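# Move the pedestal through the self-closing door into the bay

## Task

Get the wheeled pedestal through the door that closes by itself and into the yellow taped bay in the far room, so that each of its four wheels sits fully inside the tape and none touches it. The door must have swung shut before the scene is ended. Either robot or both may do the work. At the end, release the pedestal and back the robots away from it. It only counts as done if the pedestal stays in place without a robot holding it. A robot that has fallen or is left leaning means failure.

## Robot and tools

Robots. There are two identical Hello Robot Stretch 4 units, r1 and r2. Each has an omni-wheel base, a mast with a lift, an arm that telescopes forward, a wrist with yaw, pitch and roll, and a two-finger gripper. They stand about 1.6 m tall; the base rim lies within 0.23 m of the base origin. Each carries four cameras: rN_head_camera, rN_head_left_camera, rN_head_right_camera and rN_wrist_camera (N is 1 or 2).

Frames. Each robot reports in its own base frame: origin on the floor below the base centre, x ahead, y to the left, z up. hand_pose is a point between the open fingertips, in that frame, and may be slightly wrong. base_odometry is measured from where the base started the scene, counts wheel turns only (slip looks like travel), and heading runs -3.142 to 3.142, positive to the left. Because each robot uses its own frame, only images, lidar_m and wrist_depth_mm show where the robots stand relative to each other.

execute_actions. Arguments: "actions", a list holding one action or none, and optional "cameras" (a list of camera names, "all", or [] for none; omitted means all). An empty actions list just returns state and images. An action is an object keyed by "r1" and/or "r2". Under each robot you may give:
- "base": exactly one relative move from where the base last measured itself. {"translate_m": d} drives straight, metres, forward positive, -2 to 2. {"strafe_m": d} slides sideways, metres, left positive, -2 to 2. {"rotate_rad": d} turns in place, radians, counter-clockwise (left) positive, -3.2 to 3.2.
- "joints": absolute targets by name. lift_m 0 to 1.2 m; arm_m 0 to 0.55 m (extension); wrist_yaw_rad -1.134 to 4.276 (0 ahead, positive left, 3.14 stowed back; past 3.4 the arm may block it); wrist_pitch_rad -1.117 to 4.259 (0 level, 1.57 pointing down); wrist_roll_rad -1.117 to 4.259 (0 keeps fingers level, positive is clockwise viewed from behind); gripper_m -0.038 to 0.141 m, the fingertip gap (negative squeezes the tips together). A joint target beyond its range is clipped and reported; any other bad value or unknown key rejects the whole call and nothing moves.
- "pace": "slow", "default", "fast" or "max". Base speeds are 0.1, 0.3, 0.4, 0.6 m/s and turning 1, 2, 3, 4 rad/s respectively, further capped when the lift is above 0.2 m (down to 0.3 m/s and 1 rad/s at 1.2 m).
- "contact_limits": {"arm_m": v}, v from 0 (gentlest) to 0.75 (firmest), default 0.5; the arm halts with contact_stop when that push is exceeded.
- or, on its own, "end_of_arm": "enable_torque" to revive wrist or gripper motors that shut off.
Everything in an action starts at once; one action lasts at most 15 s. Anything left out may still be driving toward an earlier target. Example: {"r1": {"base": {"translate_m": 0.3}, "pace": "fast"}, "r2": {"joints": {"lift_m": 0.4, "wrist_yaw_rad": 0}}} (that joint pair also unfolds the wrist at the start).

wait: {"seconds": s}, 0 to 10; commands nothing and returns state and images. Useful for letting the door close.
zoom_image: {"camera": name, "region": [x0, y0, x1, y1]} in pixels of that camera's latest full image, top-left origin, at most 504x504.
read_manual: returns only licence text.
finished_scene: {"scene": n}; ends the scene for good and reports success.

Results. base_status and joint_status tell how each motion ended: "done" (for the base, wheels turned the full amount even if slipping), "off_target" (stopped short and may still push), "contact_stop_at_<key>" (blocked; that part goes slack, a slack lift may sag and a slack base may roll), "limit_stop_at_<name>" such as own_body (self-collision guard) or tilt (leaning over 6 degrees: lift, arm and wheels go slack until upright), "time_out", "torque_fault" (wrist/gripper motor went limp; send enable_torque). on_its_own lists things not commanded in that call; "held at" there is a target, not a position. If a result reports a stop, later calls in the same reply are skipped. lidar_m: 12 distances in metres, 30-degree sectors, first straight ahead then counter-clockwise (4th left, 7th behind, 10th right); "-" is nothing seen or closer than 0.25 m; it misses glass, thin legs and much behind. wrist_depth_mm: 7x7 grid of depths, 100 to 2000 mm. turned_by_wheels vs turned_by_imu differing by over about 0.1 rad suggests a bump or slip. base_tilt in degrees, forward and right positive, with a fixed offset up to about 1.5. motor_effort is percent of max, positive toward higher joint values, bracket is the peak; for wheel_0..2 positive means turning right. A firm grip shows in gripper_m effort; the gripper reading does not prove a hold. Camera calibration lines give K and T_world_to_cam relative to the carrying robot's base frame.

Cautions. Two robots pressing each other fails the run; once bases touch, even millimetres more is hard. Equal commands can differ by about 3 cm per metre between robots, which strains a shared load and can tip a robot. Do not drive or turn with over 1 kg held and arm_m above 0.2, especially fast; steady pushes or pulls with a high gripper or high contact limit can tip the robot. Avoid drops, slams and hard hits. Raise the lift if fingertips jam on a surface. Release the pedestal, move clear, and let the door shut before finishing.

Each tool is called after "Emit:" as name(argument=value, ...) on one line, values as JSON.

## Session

Emit:
execute_actions(actions=[])

Scene clock: 0.00 s.
r1.base_odometry: x=+0.000 y=+0.000 heading=+0.000 (m, m, rad; r1's odometry frame)
r1.turned_by_wheels: +0.000 (rad since the last result)
r1.turned_by_imu: +0.000 (rad since the last result)
r1.base_tilt: forward=-0.2 right=-0.2 (deg)
r1.lidar_m: 0.67 0.97 2.03 2.15 3.08 2.65 1.03 0.78 0.75 0.81 0.65 0.62
r1.base_status: not commanded
r1.joint_positions: lift_m=+0.205 arm_m=-0.001 wrist_yaw_rad=+3.149 wrist_pitch_rad=+0.014 wrist_roll_rad=-0.001 gripper_m=+0.057
r1.joint_status: not commanded
r1.motor_effort: lift_m=+21 arm_m=-1 wrist_yaw_rad=+0 wrist_pitch_rad=-8 wrist_roll_rad=-2 gripper_m=-3 wheel_0=+1 wheel_1=+0 wheel_2=+0 (%)
r1.hand_pose: x=-0.1195 y=+0.0852 z=+0.3796 quat_wxyz=(-0.004, -0.007, -0.001, +1.000) (m; r1's base frame)
r1.wrist_depth_mm: - 137 1281 1921 - - - / - 119 167 1921 - - - / - 126 176 - - - - / 137 139 1182 1983 - - - / 831 1025 1255 - - - - / 854 976 193 1430 200 1430 1430 / 820 891 991 123 976 960 976
r2.base_odometry: x=+0.000 y=+0.000 heading=+0.000 (m, m, rad; r2's odometry frame)
r2.turned_by_wheels: +0.000 (rad since the last result)
r2.turned_by_imu: +0.000 (rad since the last result)
r2.base_tilt: forward=-0.8 right=+0.5 (deg)
r2.lidar_m: 2.16 1.91 1.96 1.78 1.62 1.65 2.02 2.80 2.83 3.46 2.20 3.39
r2.base_status: not commanded
r2.joint_positions: lift_m=+0.231 arm_m=+0.002 wrist_yaw_rad=+3.104 wrist_pitch_rad=-0.006 wrist_roll_rad=-0.002 gripper_m=+0.057
r2.joint_status: not commanded
r2.motor_effort: lift_m=+19 arm_m=+0 wrist_yaw_rad=+0 wrist_pitch_rad=-7 wrist_roll_rad=+1 gripper_m=-5 wheel_0=+0 wheel_1=+1 wheel_2=+0 (%)
r2.hand_pose: x=-0.1122 y=+0.0983 z=+0.4111 quat_wxyz=(+0.019, +0.003, -0.001, +1.000) (m; r2's base frame)
r2.wrist_depth_mm: - 137 - - 1983 1618 1397 / - 121 174 - 1983 1618 1397 / - 128 184 - - 1618 1366 / 140 141 - - - 1618 1366 / 1808 - - - 1921 1618 1366 / 1098 1229 197 1336 196 1366 1308 / 820 842 946 108 946 931 991
pictures: r1_head_camera, r1_head_left_camera, r1_head_right_camera, r1_wrist_camera, r2_head_camera, r2_head_left_camera, r2_head_right_camera, r2_wrist_camera
camera_calibration (this result's frames):
r1_wrist_camera: T_world_to_cam=[[0.00966831, 0.999668, 0.0238714, -0.0967168], [0.0463786, 0.0233986, -0.99865, 0.432007], [-0.998877, 0.0107624, -0.046137, 0.127968], [0, 0, 0, 1]] pos_world=[0.108723, 0.0851992, 0.439636]
r2_wrist_camera: T_world_to_cam=[[0.0184337, 0.998644, 0.0486803, -0.119915], [0.0279702, 0.0481545, -0.998448, 0.4616], [-0.999439, 0.0197667, -0.0270446, 0.124014], [0, 0, 0, 1]] pos_world=[0.113244, 0.0950733, 0.470076]
Images, in order (width x height): r1_head_camera 420x560, r1_head_left_camera 420x672, r1_head_right_camera 420x672, r1_wrist_camera 616x392, r2_head_camera 420x560, r2_head_left_camera 420x672, r2_head_right_camera 420x672, r2_wrist_camera 616x392.

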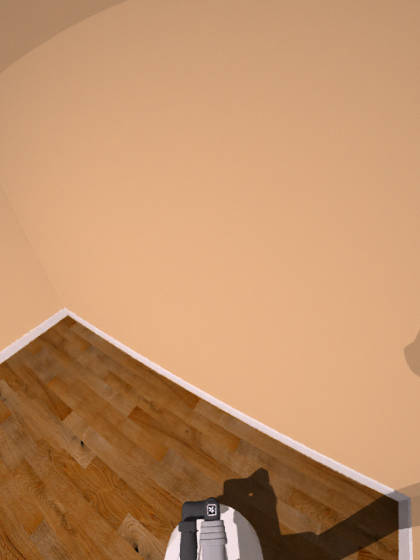

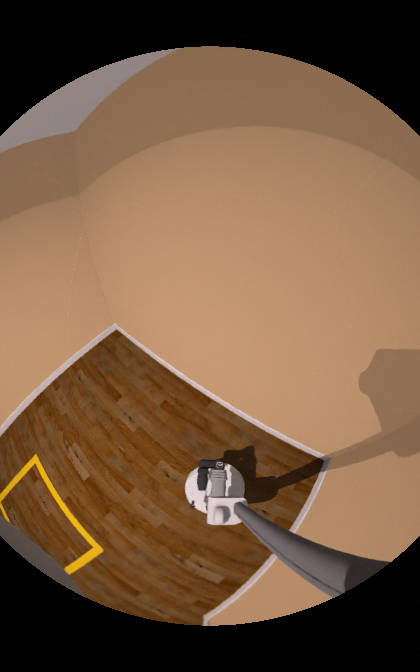

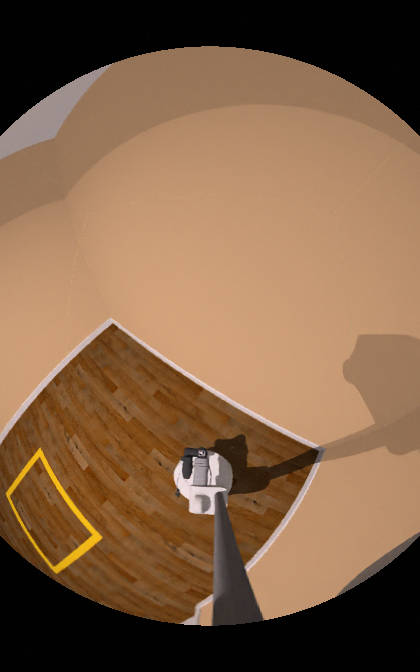

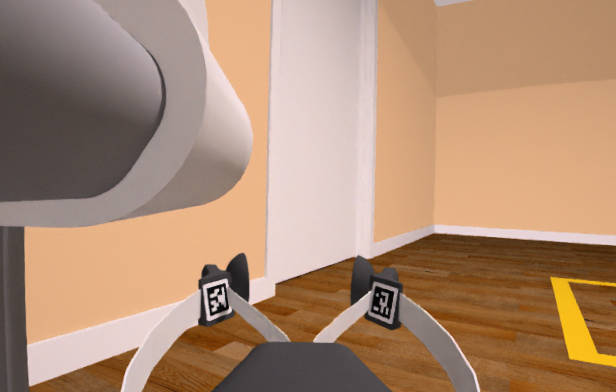

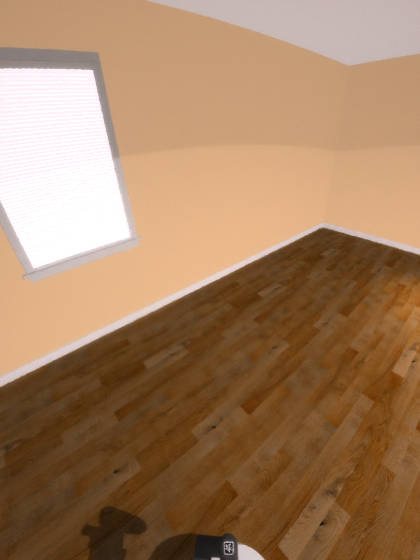

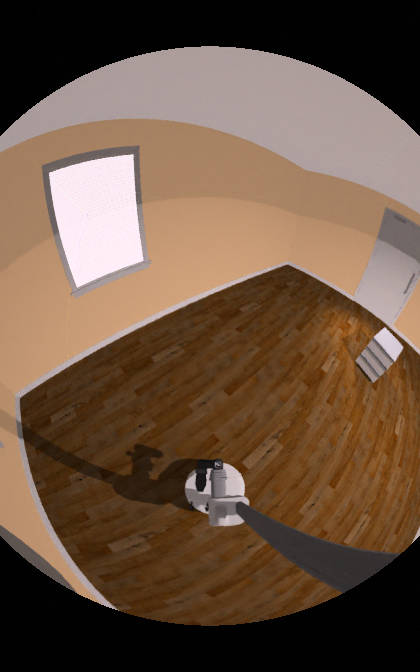

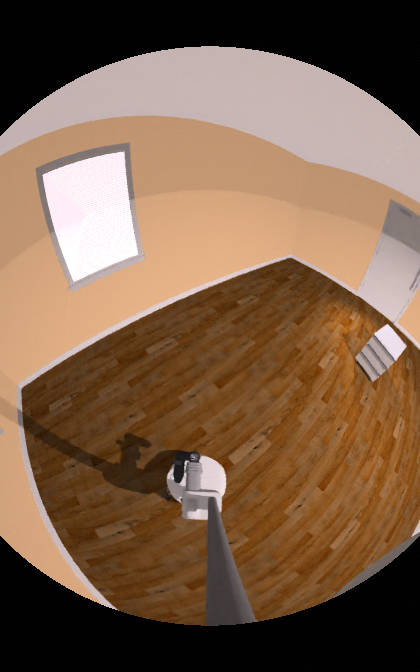

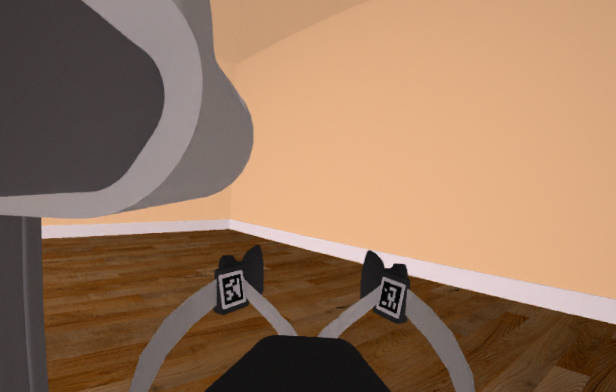

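Emit:
execute_actions(actions=[{"r1":{"base":{"rotate_rad":2.58},"pace":"fast"},"r2":{"base":{"rotate_rad":-0.88},"pace":"fast"}}], cameras=[])

Emit:
execute_actions(actions=[{"r1":{"base":{"translate_m":1.72},"pace":"max"},"r2":{"base":{"translate_m":1.3},"joints":{"lift_m":0.6},"pace":"max"}}], cameras=[])

Emit:
execute_actions(actions=[{"r1":{"base":{"rotate_rad":1.6},"pace":"fast"}}], cameras=["r1_head_camera","r1_head_left_camera","r2_head_camera"])

Scene clock: 6.97 s.
r1.base_odometry: x=+0.000 y=+0.000 heading=+2.580 (m, m, rad; r1's odometry frame)
r1.turned_by_wheels: +2.580 (rad since the last result)
r1.turned_by_imu: +2.530 (rad since the last result)
r1.base_tilt: forward=-0.3 right=-0.2 (deg)
r1.lidar_m: 2.98 1.08 0.77 0.75 0.79 0.66 0.63 0.66 0.94 2.03 2.08 2.91
r1.base_status: done
r1.joint_positions: lift_m=+0.205 arm_m=-0.001 wrist_yaw_rad=+3.149 wrist_pitch_rad=+0.014 wrist_roll_rad=-0.001 gripper_m=+0.057
r1.joint_status: not commanded
r1.motor_effort: lift_m=+21(21) arm_m=-1(1) wrist_yaw_rad=+0(0) wrist_pitch_rad=-9(8) wrist_roll_rad=-3(0) gripper_m=-4(0) wheel_0=+0(9) wheel_1=+0(8) wheel_2=+0(9) (%)
r1.hand_pose: x=-0.1195 y=+0.0852 z=+0.3796 quat_wxyz=(-0.004, -0.007, -0.001, +1.000) (m; r1's base frame)
r1.wrist_depth_mm: - 137 759 759 778 788 778 / - 119 168 768 778 788 788 / - 125 177 768 778 788 798 / 137 139 768 768 788 778 788 / 750 768 768 778 798 788 798 / 759 759 195 768 200 768 798 / 750 750 768 123 788 788 798
r2.base_odometry: x=+0.000 y=+0.000 heading=-0.879 (m, m, rad; r2's odometry frame)
r2.turned_by_wheels: -0.879 (rad since the last result)
r2.turned_by_imu: -0.885 (rad since the last result)
r2.base_tilt: forward=-0.8 right=+0.5 (deg)
r2.lidar_m: 2.21 2.80 1.99 1.91 2.03 1.70 1.62 1.70 2.30 2.82 2.91 2.20
r2.base_status: done
r2.joint_positions: lift_m=+0.231 arm_m=+0.002 wrist_yaw_rad=+3.104 wrist_pitch_rad=-0.006 wrist_roll_rad=-0.002 gripper_m=+0.057
r2.joint_status: not commanded
r2.motor_effort: lift_m=+19(20) arm_m=+0(0) wrist_yaw_rad=+1(2) wrist_pitch_rad=-7(7) wrist_roll_rad=+1(1) gripper_m=-6(5) wheel_0=+3(9) wheel_1=+2(11) wheel_2=+2(12) (%)
r2.hand_pose: x=-0.1122 y=+0.0983 z=+0.4111 quat_wxyz=(+0.019, +0.003, -0.001, +1.000) (m; r2's base frame)
r2.wrist_depth_mm: - 137 1756 1708 1756 1808 1756 / - 121 175 1756 1808 1756 1808 / - 128 184 1756 1756 1808 1808 / 140 140 1756 1863 1808 1808 1756 / 1708 1756 1808 1756 1808 1863 1808 / 1098 1229 197 1366 196 1430 1430 / 831 842 946 108 931 931 991
pictures: none
No camera images: the call's "cameras" was empty. Leave "cameras" out to get every camera's image.

Scene clock: 11.40 s.
r1.base_odometry: x=-1.456 y=+0.916 heading=+2.580 (m, m, rad; r1's odometry frame)
r1.turned_by_wheels: +0.000 (rad since the last result)
r1.turned_by_imu: +0.001 (rad since the last result)
r1.base_tilt: forward=-0.1 right=-0.2 (deg)
r1.lidar_m: 2.37 1.05 0.87 0.84 0.89 1.10 2.35 2.47 2.16 2.05 2.10 2.47
r1.base_status: done
r1.joint_positions: lift_m=+0.205 arm_m=-0.001 wrist_yaw_rad=+3.149 wrist_pitch_rad=+0.014 wrist_roll_rad=-0.001 gripper_m=+0.057
r1.joint_status: not commanded
r1.motor_effort: lift_m=+21(21) arm_m=-1(1) wrist_yaw_rad=-1(0) wrist_pitch_rad=-8(9) wrist_roll_rad=-4(1) gripper_m=-3(4) wheel_0=-2(12) wheel_1=-1(10) wheel_2=+0(14) (%)
r1.hand_pose: x=-0.1195 y=+0.0852 z=+0.3796 quat_wxyz=(-0.004, -0.007, -0.001, +1.000) (m; r1's base frame)
r1.wrist_depth_mm: - 137 - - - 1397 976 / - 120 168 - - 1397 976 / - 125 177 - - 1397 976 / 137 138 - - - 1397 976 / - - - - - 1397 991 / 1308 1366 193 1430 199 1255 946 / 931 904 991 123 976 960 891
r2.base_odometry: x=+0.829 y=-1.001 heading=-0.879 (m, m, rad; r2's odometry frame)
r2.turned_by_wheels: +0.000 (rad since the last result)
r2.turned_by_imu: -0.003 (rad since the last result)
r2.base_tilt: forward=-0.8 right=+0.6 (deg)
r2.lidar_m: 2.87 2.80 2.03 1.97 2.02 2.75 2.96 3.06 2.92 2.81 2.90 0.96
r2.base_status: done
r2.joint_positions: lift_m=+0.600 arm_m=+0.002 wrist_yaw_rad=+3.104 wrist_pitch_rad=-0.006 wrist_roll_rad=-0.002 gripper_m=+0.057
r2.joint_status: all done
r2.motor_effort: lift_m=+21(24) arm_m=+0(0) wrist_yaw_rad=+1(2) wrist_pitch_rad=-6(8) wrist_roll_rad=+0(0) gripper_m=-4(5) wheel_0=+0(11) wheel_1=+1(11) wheel_2=+2(19) (%)
r2.hand_pose: x=-0.1123 y=+0.0983 z=+0.7798 quat_wxyz=(+0.019, +0.003, -0.001, +1.000) (m; r2's base frame)
r2.wrist_depth_mm: - 138 - - - - - / - 121 175 - - - - / - 128 184 - - - - / 140 141 - - - - - / - - - - - - - / 1983 - 196 - 196 - - / 1464 1499 1708 108 1708 1661 1808
pictures: none
No camera images: the call's "cameras" was empty. Leave "cameras" out to get every camera's image.

Scene clock: 13.13 s.
r1.base_odometry: x=-1.456 y=+0.916 heading=-2.103 (m, m, rad; r1's odometry frame)
r1.turned_by_wheels: +1.600 (rad since the last result)
r1.turned_by_imu: +1.569 (rad since the last result)
r1.base_tilt: forward=-0.1 right=-0.1 (deg)
r1.lidar_m: 0.82 0.89 1.11 2.33 2.47 2.09 2.02 2.12 2.48 2.38 1.04 0.86
r1.base_status: done
r1.joint_positions: lift_m=+0.205 arm_m=-0.001 wrist_yaw_rad=+3.149 wrist_pitch_rad=+0.014 wrist_roll_rad=-0.001 gripper_m=+0.057
r1.joint_status: not commanded
r1.motor_effort: lift_m=+21(21) arm_m=-1(1) wrist_yaw_rad=+0(1) wrist_pitch_rad=-7(11) wrist_roll_rad=-1(2) gripper_m=-2(2) wheel_0=+1(5) wheel_1=+1(6) wheel_2=+1(11) (%)
r1.hand_pose: x=-0.1195 y=+0.0852 z=+0.3796 quat_wxyz=(-0.004, -0.007, -0.001, +1.000) (m; r1's base frame)
r1.wrist_depth_mm: - 138 - - - - - / - 120 168 - - - - / - 125 177 - - - - / 137 138 - - - - - / - - - - - - - / 1336 1366 194 1397 200 1464 1397 / 917 878 1008 123 960 946 976
r2.base_odometry: x=+0.829 y=-1.001 heading=-0.879 (m, m, rad; r2's odometry frame)
r2.turned_by_wheels: +0.000 (rad since the last result)
r2.turned_by_imu: +0.000 (rad since the last result)
r2.base_tilt: forward=-0.8 right=+0.5 (deg)
r2.lidar_m: 2.87 2.82 2.03 1.95 2.01 2.79 2.96 3.04 2.92 2.80 2.90 0.96
r2.base_status: not commanded
r2.joint_positions: lift_m=+0.600 arm_m=+0.002 wrist_yaw_rad=+3.104 wrist_pitch_rad=-0.006 wrist_roll_rad=-0.002 gripper_m=+0.057
r2.joint_status: not commanded
r2.motor_effort: lift_m=+21(20) arm_m=+0(0) wrist_yaw_rad=+0(2) wrist_pitch_rad=-7(7) wrist_roll_rad=-1(0) gripper_m=-5(5) wheel_0=+0(0) wheel_1=+1(1) wheel_2=+2(2) (%)
r2.hand_pose: x=-0.1123 y=+0.0983 z=+0.7798 quat_wxyz=(+0.019, +0.003, -0.001, +1.000) (m; r2's base frame)
r2.wrist_depth_mm: - 138 - - - - - / - 121 175 - - - - / - 128 184 - - - - / 140 141 - - - - - / - - - - - - - / - - 197 - 196 - - / 1499 1537 1708 108 1708 1661 1808
pictures: r1_head_camera, r1_head_left_camera, r2_head_camera
Images, in order (width x height): r1_head_camera 420x560, r1_head_left_camera 420x672, r2_head_camera 420x560.

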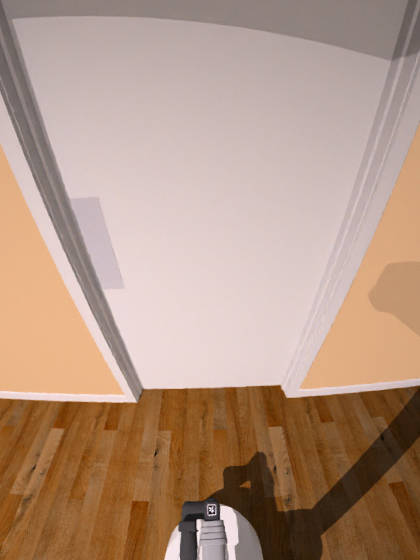

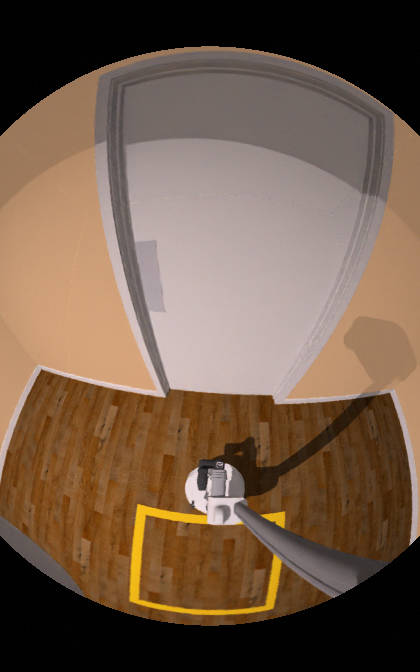

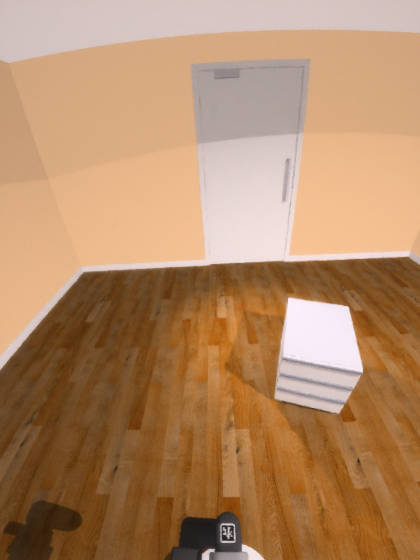

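Emit:
execute_actions(actions=[{"r1":{"base":{"translate_m":0.55},"pace":"fast"},"r2":{"base":{"strafe_m":-0.61},"pace":"fast"}}], cameras=[])

Emit:
execute_actions(actions=[{"r1":{"base":{"translate_m":0.2},"pace":"slow"},"r2":{"base":{"translate_m":0.5},"pace":"fast"}}], cameras=[])

Emit:
execute_actions(actions=[{"r1":{"base":{"translate_m":0.85},"pace":"default"},"r2":{"base":{"translate_m":0.2},"pace":"slow"}}], cameras=["r1_head_right_camera","r2_head_camera"])

Scene clock: 21.93 s.
r1.base_odometry: x=-1.735 y=+0.442 heading=-2.103 (m, m, rad; r1's odometry frame)
r1.turned_by_wheels: +0.000 (rad since the last result)
r1.turned_by_imu: -0.001 (rad since the last result)
r1.base_tilt: forward=+0.0 right=-0.1 (deg)
r1.lidar_m: 0.28 0.31 0.42 1.00 2.46 2.68 2.60 2.73 2.50 0.81 0.45 0.27
r1.base_status: done
r1.joint_positions: lift_m=+0.205 arm_m=-0.001 wrist_yaw_rad=+3.149 wrist_pitch_rad=+0.014 wrist_roll_rad=-0.001 gripper_m=+0.057
r1.joint_status: not commanded
r1.motor_effort: lift_m=+21(21) arm_m=-1(1) wrist_yaw_rad=+0(0) wrist_pitch_rad=-7(8) wrist_roll_rad=-1(1) gripper_m=-1(4) wheel_0=+1(10) wheel_1=+1(8) wheel_2=+1(14) (%)
r1.hand_pose: x=-0.1195 y=+0.0852 z=+0.3796 quat_wxyz=(-0.004, -0.007, -0.001, +1.000) (m; r1's base frame)
r1.wrist_depth_mm: - 137 - - - - - / - 119 168 - - - - / - 125 176 - - - - / 138 138 - - - - - / - - - - - - - / 1308 1336 193 1430 200 1464 1397 / 917 878 991 123 960 960 976
r2.base_odometry: x=+0.359 y=-1.390 heading=-0.879 (m, m, rad; r2's odometry frame)
r2.turned_by_wheels: +0.000 (rad since the last result)
r2.turned_by_imu: -0.001 (rad since the last result)
r2.base_tilt: forward=-0.8 right=+0.5 (deg)
r2.lidar_m: 0.78 0.93 2.68 2.57 2.63 3.04 2.96 3.03 2.30 2.18 2.26 3.03
r2.base_status: done
r2.joint_positions: lift_m=+0.600 arm_m=+0.002 wrist_yaw_rad=+3.104 wrist_pitch_rad=-0.006 wrist_roll_rad=-0.002 gripper_m=+0.057
r2.joint_status: not commanded
r2.motor_effort: lift_m=+21(21) arm_m=+0(0) wrist_yaw_rad=-1(2) wrist_pitch_rad=-7(7) wrist_roll_rad=-1(0) gripper_m=-5(5) wheel_0=+2(14) wheel_1=+1(13) wheel_2=+0(4) (%)
r2.hand_pose: x=-0.1123 y=+0.0983 z=+0.7798 quat_wxyz=(+0.019, +0.003, -0.001, +1.000) (m; r2's base frame)
r2.wrist_depth_mm: - 138 - - - - - / - 121 175 - - - - / - 128 184 - - - - / 140 141 - - - - - / - - - - - - - / - - 196 - 196 - - / 1499 1499 1661 108 1708 1661 1756
pictures: none
No camera images: the call's "cameras" was empty. Leave "cameras" out to get every camera's image.

Scene clock: 25.20 s.
r1.base_odometry: x=-1.836 y=+0.270 heading=-2.103 (m, m, rad; r1's odometry frame)
r1.turned_by_wheels: +0.000 (rad since the last result)
r1.turned_by_imu: +0.003 (rad since the last result)
r1.base_tilt: forward=-0.1 right=-0.3 (deg)
r1.lidar_m: - 0.25 0.40 0.44 2.45 2.88 2.78 2.94 2.50 0.46 0.25 0.25
r1.base_status: done
r1.joint_positions: lift_m=+0.205 arm_m=-0.001 wrist_yaw_rad=+3.149 wrist_pitch_rad=+0.014 wrist_roll_rad=-0.001 gripper_m=+0.057
r1.joint_status: not commanded
r1.motor_effort: lift_m=+21(21) arm_m=-1(1) wrist_yaw_rad=+0(1) wrist_pitch_rad=-8(9) wrist_roll_rad=-2(0) gripper_m=-2(5) wheel_0=+6(14) wheel_1=+7(17) wheel_2=-16(20) (%)
r1.hand_pose: x=-0.1195 y=+0.0851 z=+0.3796 quat_wxyz=(-0.004, -0.007, -0.001, +1.000) (m; r1's base frame)
r1.wrist_depth_mm: - 138 - - - - - / - 119 167 - - - - / - 126 177 - - - - / 137 138 - - - - - / - - - - - - - / 1281 1366 193 1397 200 1430 1464 / 917 891 991 123 960 960 991
r2.base_odometry: x=+0.678 y=-1.775 heading=-0.878 (m, m, rad; r2's odometry frame)
r2.turned_by_wheels: +0.001 (rad since the last result)
r2.turned_by_imu: -0.001 (rad since the last result)
r2.base_tilt: forward=-0.8 right=+0.5 (deg)
r2.lidar_m: 0.30 0.35 2.70 2.57 2.68 3.58 3.50 3.11 2.28 2.18 2.26 0.29
r2.base_status: done
r2.joint_positions: lift_m=+0.600 arm_m=+0.002 wrist_yaw_rad=+3.104 wrist_pitch_rad=-0.006 wrist_roll_rad=-0.002 gripper_m=+0.057
r2.joint_status: not commanded
r2.motor_effort: lift_m=+20(21) arm_m=+0(0) wrist_yaw_rad=-1(2) wrist_pitch_rad=-6(5) wrist_roll_rad=-1(1) gripper_m=-5(4) wheel_0=+3(9) wheel_1=+5(12) wheel_2=-1(16) (%)
r2.hand_pose: x=-0.1123 y=+0.0983 z=+0.7798 quat_wxyz=(+0.019, +0.003, -0.001, +1.000) (m; r2's base frame)
r2.wrist_depth_mm: - 138 - - - - - / - 121 175 - - - - / - 128 184 - - - - / 140 141 - - - - - / - - - - - - - / 1983 - 196 - 196 - - / 1464 1537 1661 108 1708 1708 1863
pictures: none
No camera images: the call's "cameras" was empty. Leave "cameras" out to get every camera's image.

Scene clock: 29.50 s.
r1.base_odometry: x=-2.268 y=-0.462 heading=-2.103 (m, m, rad; r1's odometry frame)
r1.turned_by_wheels: +0.000 (rad since the last result)
r1.turned_by_imu: -0.003 (rad since the last result)
r1.base_tilt: forward=-0.1 right=-0.3 (deg)
r1.lidar_m: 0.65 0.75 2.41 2.30 0.97 0.83 3.72 0.55 0.25 0.25 3.13 0.25
r1.base_status: done
r1.joint_positions: lift_m=+0.205 arm_m=-0.001 wrist_yaw_rad=+3.149 wrist_pitch_rad=+0.014 wrist_roll_rad=-0.001 gripper_m=+0.057
r1.joint_status: not commanded
r1.motor_effort: lift_m=+21(21) arm_m=-1(1) wrist_yaw_rad=-1(1) wrist_pitch_rad=-7(8) wrist_roll_rad=-1(1) gripper_m=-2(4) wheel_0=+4(19) wheel_1=-2(11) wheel_2=-3(28) (%)
r1.hand_pose: x=-0.1195 y=+0.0851 z=+0.3796 quat_wxyz=(-0.004, -0.007, -0.001, +1.000) (m; r1's base frame)
r1.wrist_depth_mm: - 137 - - - 820 809 / - 119 167 - - 820 798 / - 126 177 - - 820 820 / 137 138 - - - 820 809 / - - - - - 820 820 / 1205 1366 194 1430 200 831 831 / 878 878 991 123 976 809 809
r2.base_odometry: x=+0.806 y=-1.929 heading=-0.878 (m, m, rad; r2's odometry frame)
r2.turned_by_wheels: +0.000 (rad since the last result)
r2.turned_by_imu: +0.002 (rad since the last result)
r2.base_tilt: forward=-0.8 right=+0.6 (deg)
r2.lidar_m: 0.25 0.26 2.70 2.58 2.67 3.65 3.74 3.14 2.28 2.18 2.26 0.25
r2.base_status: done
r2.joint_positions: lift_m=+0.600 arm_m=+0.002 wrist_yaw_rad=+3.104 wrist_pitch_rad=-0.006 wrist_roll_rad=-0.002 gripper_m=+0.057
r2.joint_status: not commanded
r2.motor_effort: lift_m=+20(21) arm_m=+0(0) wrist_yaw_rad=+0(3) wrist_pitch_rad=-6(7) wrist_roll_rad=+0(0) gripper_m=-5(5) wheel_0=+7(13) wheel_1=+9(15) wheel_2=-15(23) (%)
r2.hand_pose: x=-0.1122 y=+0.0983 z=+0.7798 quat_wxyz=(+0.019, +0.003, -0.001, +1.000) (m; r2's base frame)
r2.wrist_depth_mm: - 138 - - - - - / - 121 175 - - - - / - 128 184 - - - - / 140 141 - - - - - / - - - - - - - / 1983 - 197 - 196 - - / 1499 1537 1708 108 1708 1708 1808
pictures: r1_head_right_camera, r2_head_camera
Images, in order (width x height): r1_head_right_camera 420x672, r2_head_camera 420x560.

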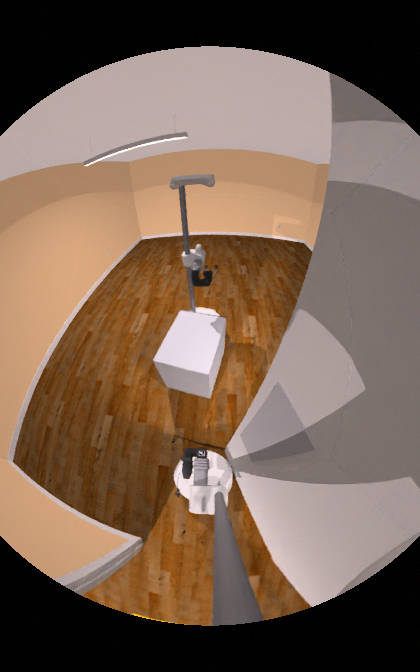

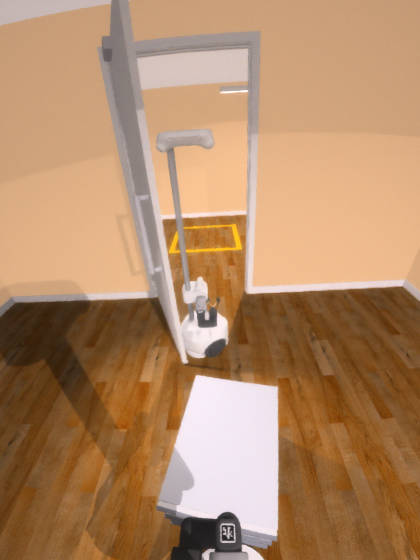

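Emit:
execute_actions(actions=[{"r1":{"base":{"strafe_m":-0.3},"pace":"default"},"r2":{"base":{"strafe_m":-0.06},"pace":"slow"}}], cameras=[])

Emit:
execute_actions(actions=[{"r1":{"base":{"strafe_m":-0.2},"pace":"slow"},"r2":{"base":{"translate_m":0.2},"pace":"slow"}}], cameras=["r1_head_right_camera","r2_head_camera"])

Scene clock: 35.47 s.
r1.base_odometry: x=-2.526 y=-0.310 heading=-2.103 (m, m, rad; r1's odometry frame)
r1.turned_by_wheels: +0.000 (rad since the last result)
r1.turned_by_imu: -0.001 (rad since the last result)
r1.base_tilt: forward=-0.2 right=-0.3 (deg)
r1.lidar_m: 0.92 0.72 2.69 2.47 1.01 1.06 3.67 0.30 0.25 - 0.25 0.29
r1.base_status: done
r1.joint_positions: lift_m=+0.205 arm_m=-0.001 wrist_yaw_rad=+3.149 wrist_pitch_rad=+0.014 wrist_roll_rad=-0.001 gripper_m=+0.057
r1.joint_status: not commanded
r1.motor_effort: lift_m=+21(21) arm_m=-1(1) wrist_yaw_rad=+0(1) wrist_pitch_rad=-7(6) wrist_roll_rad=-2(1) gripper_m=-3(3) wheel_0=+2(20) wheel_1=-2(13) wheel_2=+2(6) (%)
r1.hand_pose: x=-0.1195 y=+0.0851 z=+0.3796 quat_wxyz=(-0.004, -0.007, -0.001, +1.000) (m; r1's base frame)
r1.wrist_depth_mm: - 137 - - - - - / - 119 168 - - - - / - 125 176 - - - - / 137 138 - - - - - / 442 691 - - - - 960 / 459 640 194 1430 200 1464 946 / 449 591 1008 123 960 960 891
r2.base_odometry: x=+0.760 y=-1.967 heading=-0.878 (m, m, rad; r2's odometry frame)
r2.turned_by_wheels: +0.000 (rad since the last result)
r2.turned_by_imu: +0.000 (rad since the last result)
r2.base_tilt: forward=-0.8 right=+0.5 (deg)
r2.lidar_m: 0.25 0.26 0.38 2.63 2.73 3.74 3.74 3.05 2.20 2.12 2.20 0.27
r2.base_status: done
r2.joint_positions: lift_m=+0.600 arm_m=+0.002 wrist_yaw_rad=+3.104 wrist_pitch_rad=-0.006 wrist_roll_rad=-0.002 gripper_m=+0.057
r2.joint_status: not commanded
r2.motor_effort: lift_m=+20(20) arm_m=+0(0) wrist_yaw_rad=+1(0) wrist_pitch_rad=-7(6) wrist_roll_rad=-1(0) gripper_m=-5(5) wheel_0=+12(17) wheel_1=-4(9) wheel_2=-2(11) (%)
r2.hand_pose: x=-0.1122 y=+0.0983 z=+0.7798 quat_wxyz=(+0.019, +0.003, -0.001, +1.000) (m; r2's base frame)
r2.wrist_depth_mm: - 137 - - - - - / - 121 175 - - - - / - 128 183 - - - - / 140 141 - - - - - / - - - - - - - / - - 196 - 196 - - / 1464 1537 1708 108 1708 1661 1808
pictures: none
No camera images: the call's "cameras" was empty. Leave "cameras" out to get every camera's image.

Scene clock: 38.73 s.
r1.base_odometry: x=-2.698 y=-0.208 heading=-2.103 (m, m, rad; r1's odometry frame)
r1.turned_by_wheels: +0.000 (rad since the last result)
r1.turned_by_imu: -0.001 (rad since the last result)
r1.base_tilt: forward=-0.2 right=-0.3 (deg)
r1.lidar_m: 5.11 0.65 0.72 2.48 1.18 3.78 0.40 0.25 0.25 0.25 0.25 2.83
r1.base_status: done
r1.joint_positions: lift_m=+0.205 arm_m=-0.001 wrist_yaw_rad=+3.149 wrist_pitch_rad=+0.014 wrist_roll_rad=-0.001 gripper_m=+0.057
r1.joint_status: not commanded
r1.motor_effort: lift_m=+21(21) arm_m=-1(1) wrist_yaw_rad=-1(1) wrist_pitch_rad=-6(9) wrist_roll_rad=-1(2) gripper_m=-2(1) wheel_0=+2(15) wheel_1=-3(8) wheel_2=-1(1) (%)
r1.hand_pose: x=-0.1195 y=+0.0851 z=+0.3796 quat_wxyz=(-0.004, -0.007, -0.001, +1.000) (m; r1's base frame)
r1.wrist_depth_mm: - 137 676 - - - - / - 119 168 - - - - / - 125 177 - - - - / 137 138 615 - - - - / 357 477 661 - - - - / 362 449 194 1397 200 1430 1430 / 362 430 661 123 960 960 991
r2.base_odometry: x=+0.887 y=-2.120 heading=-0.878 (m, m, rad; r2's odometry frame)
r2.turned_by_wheels: +0.000 (rad since the last result)
r2.turned_by_imu: -0.002 (rad since the last result)
r2.base_tilt: forward=-0.8 right=+0.5 (deg)
r2.lidar_m: 0.25 0.25 0.29 2.64 2.75 3.75 3.96 3.03 2.20 2.12 2.21 0.25
r2.base_status: done
r2.joint_positions: lift_m=+0.600 arm_m=+0.002 wrist_yaw_rad=+3.104 wrist_pitch_rad=-0.006 wrist_roll_rad=-0.002 gripper_m=+0.057
r2.joint_status: not commanded
r2.motor_effort: lift_m=+20(20) arm_m=+0(0) wrist_yaw_rad=+1(0) wrist_pitch_rad=-7(6) wrist_roll_rad=-1(1) gripper_m=-4(6) wheel_0=+5(11) wheel_1=+11(13) wheel_2=-16(26) (%)
r2.hand_pose: x=-0.1122 y=+0.0983 z=+0.7798 quat_wxyz=(+0.019, +0.003, -0.001, +1.000) (m; r2's base frame)
r2.wrist_depth_mm: - 138 - - - - - / - 121 175 - - - - / - 128 184 - - - - / 140 140 - - - - - / - - - - - - - / 1983 - 196 - 196 - - / 1499 1537 1756 108 1661 1661 1808
pictures: r1_head_right_camera, r2_head_camera
Images, in order (width x height): r1_head_right_camera 420x672, r2_head_camera 420x560.

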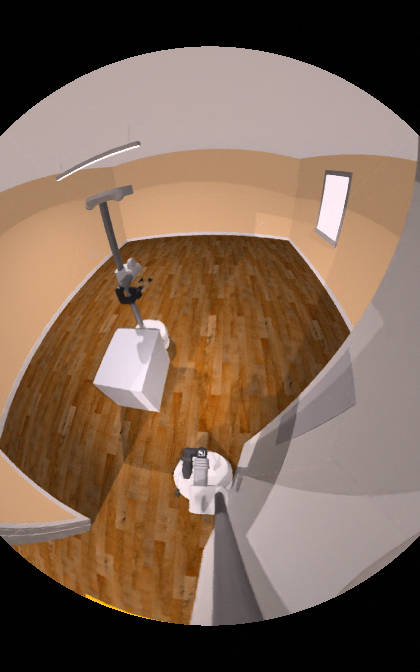

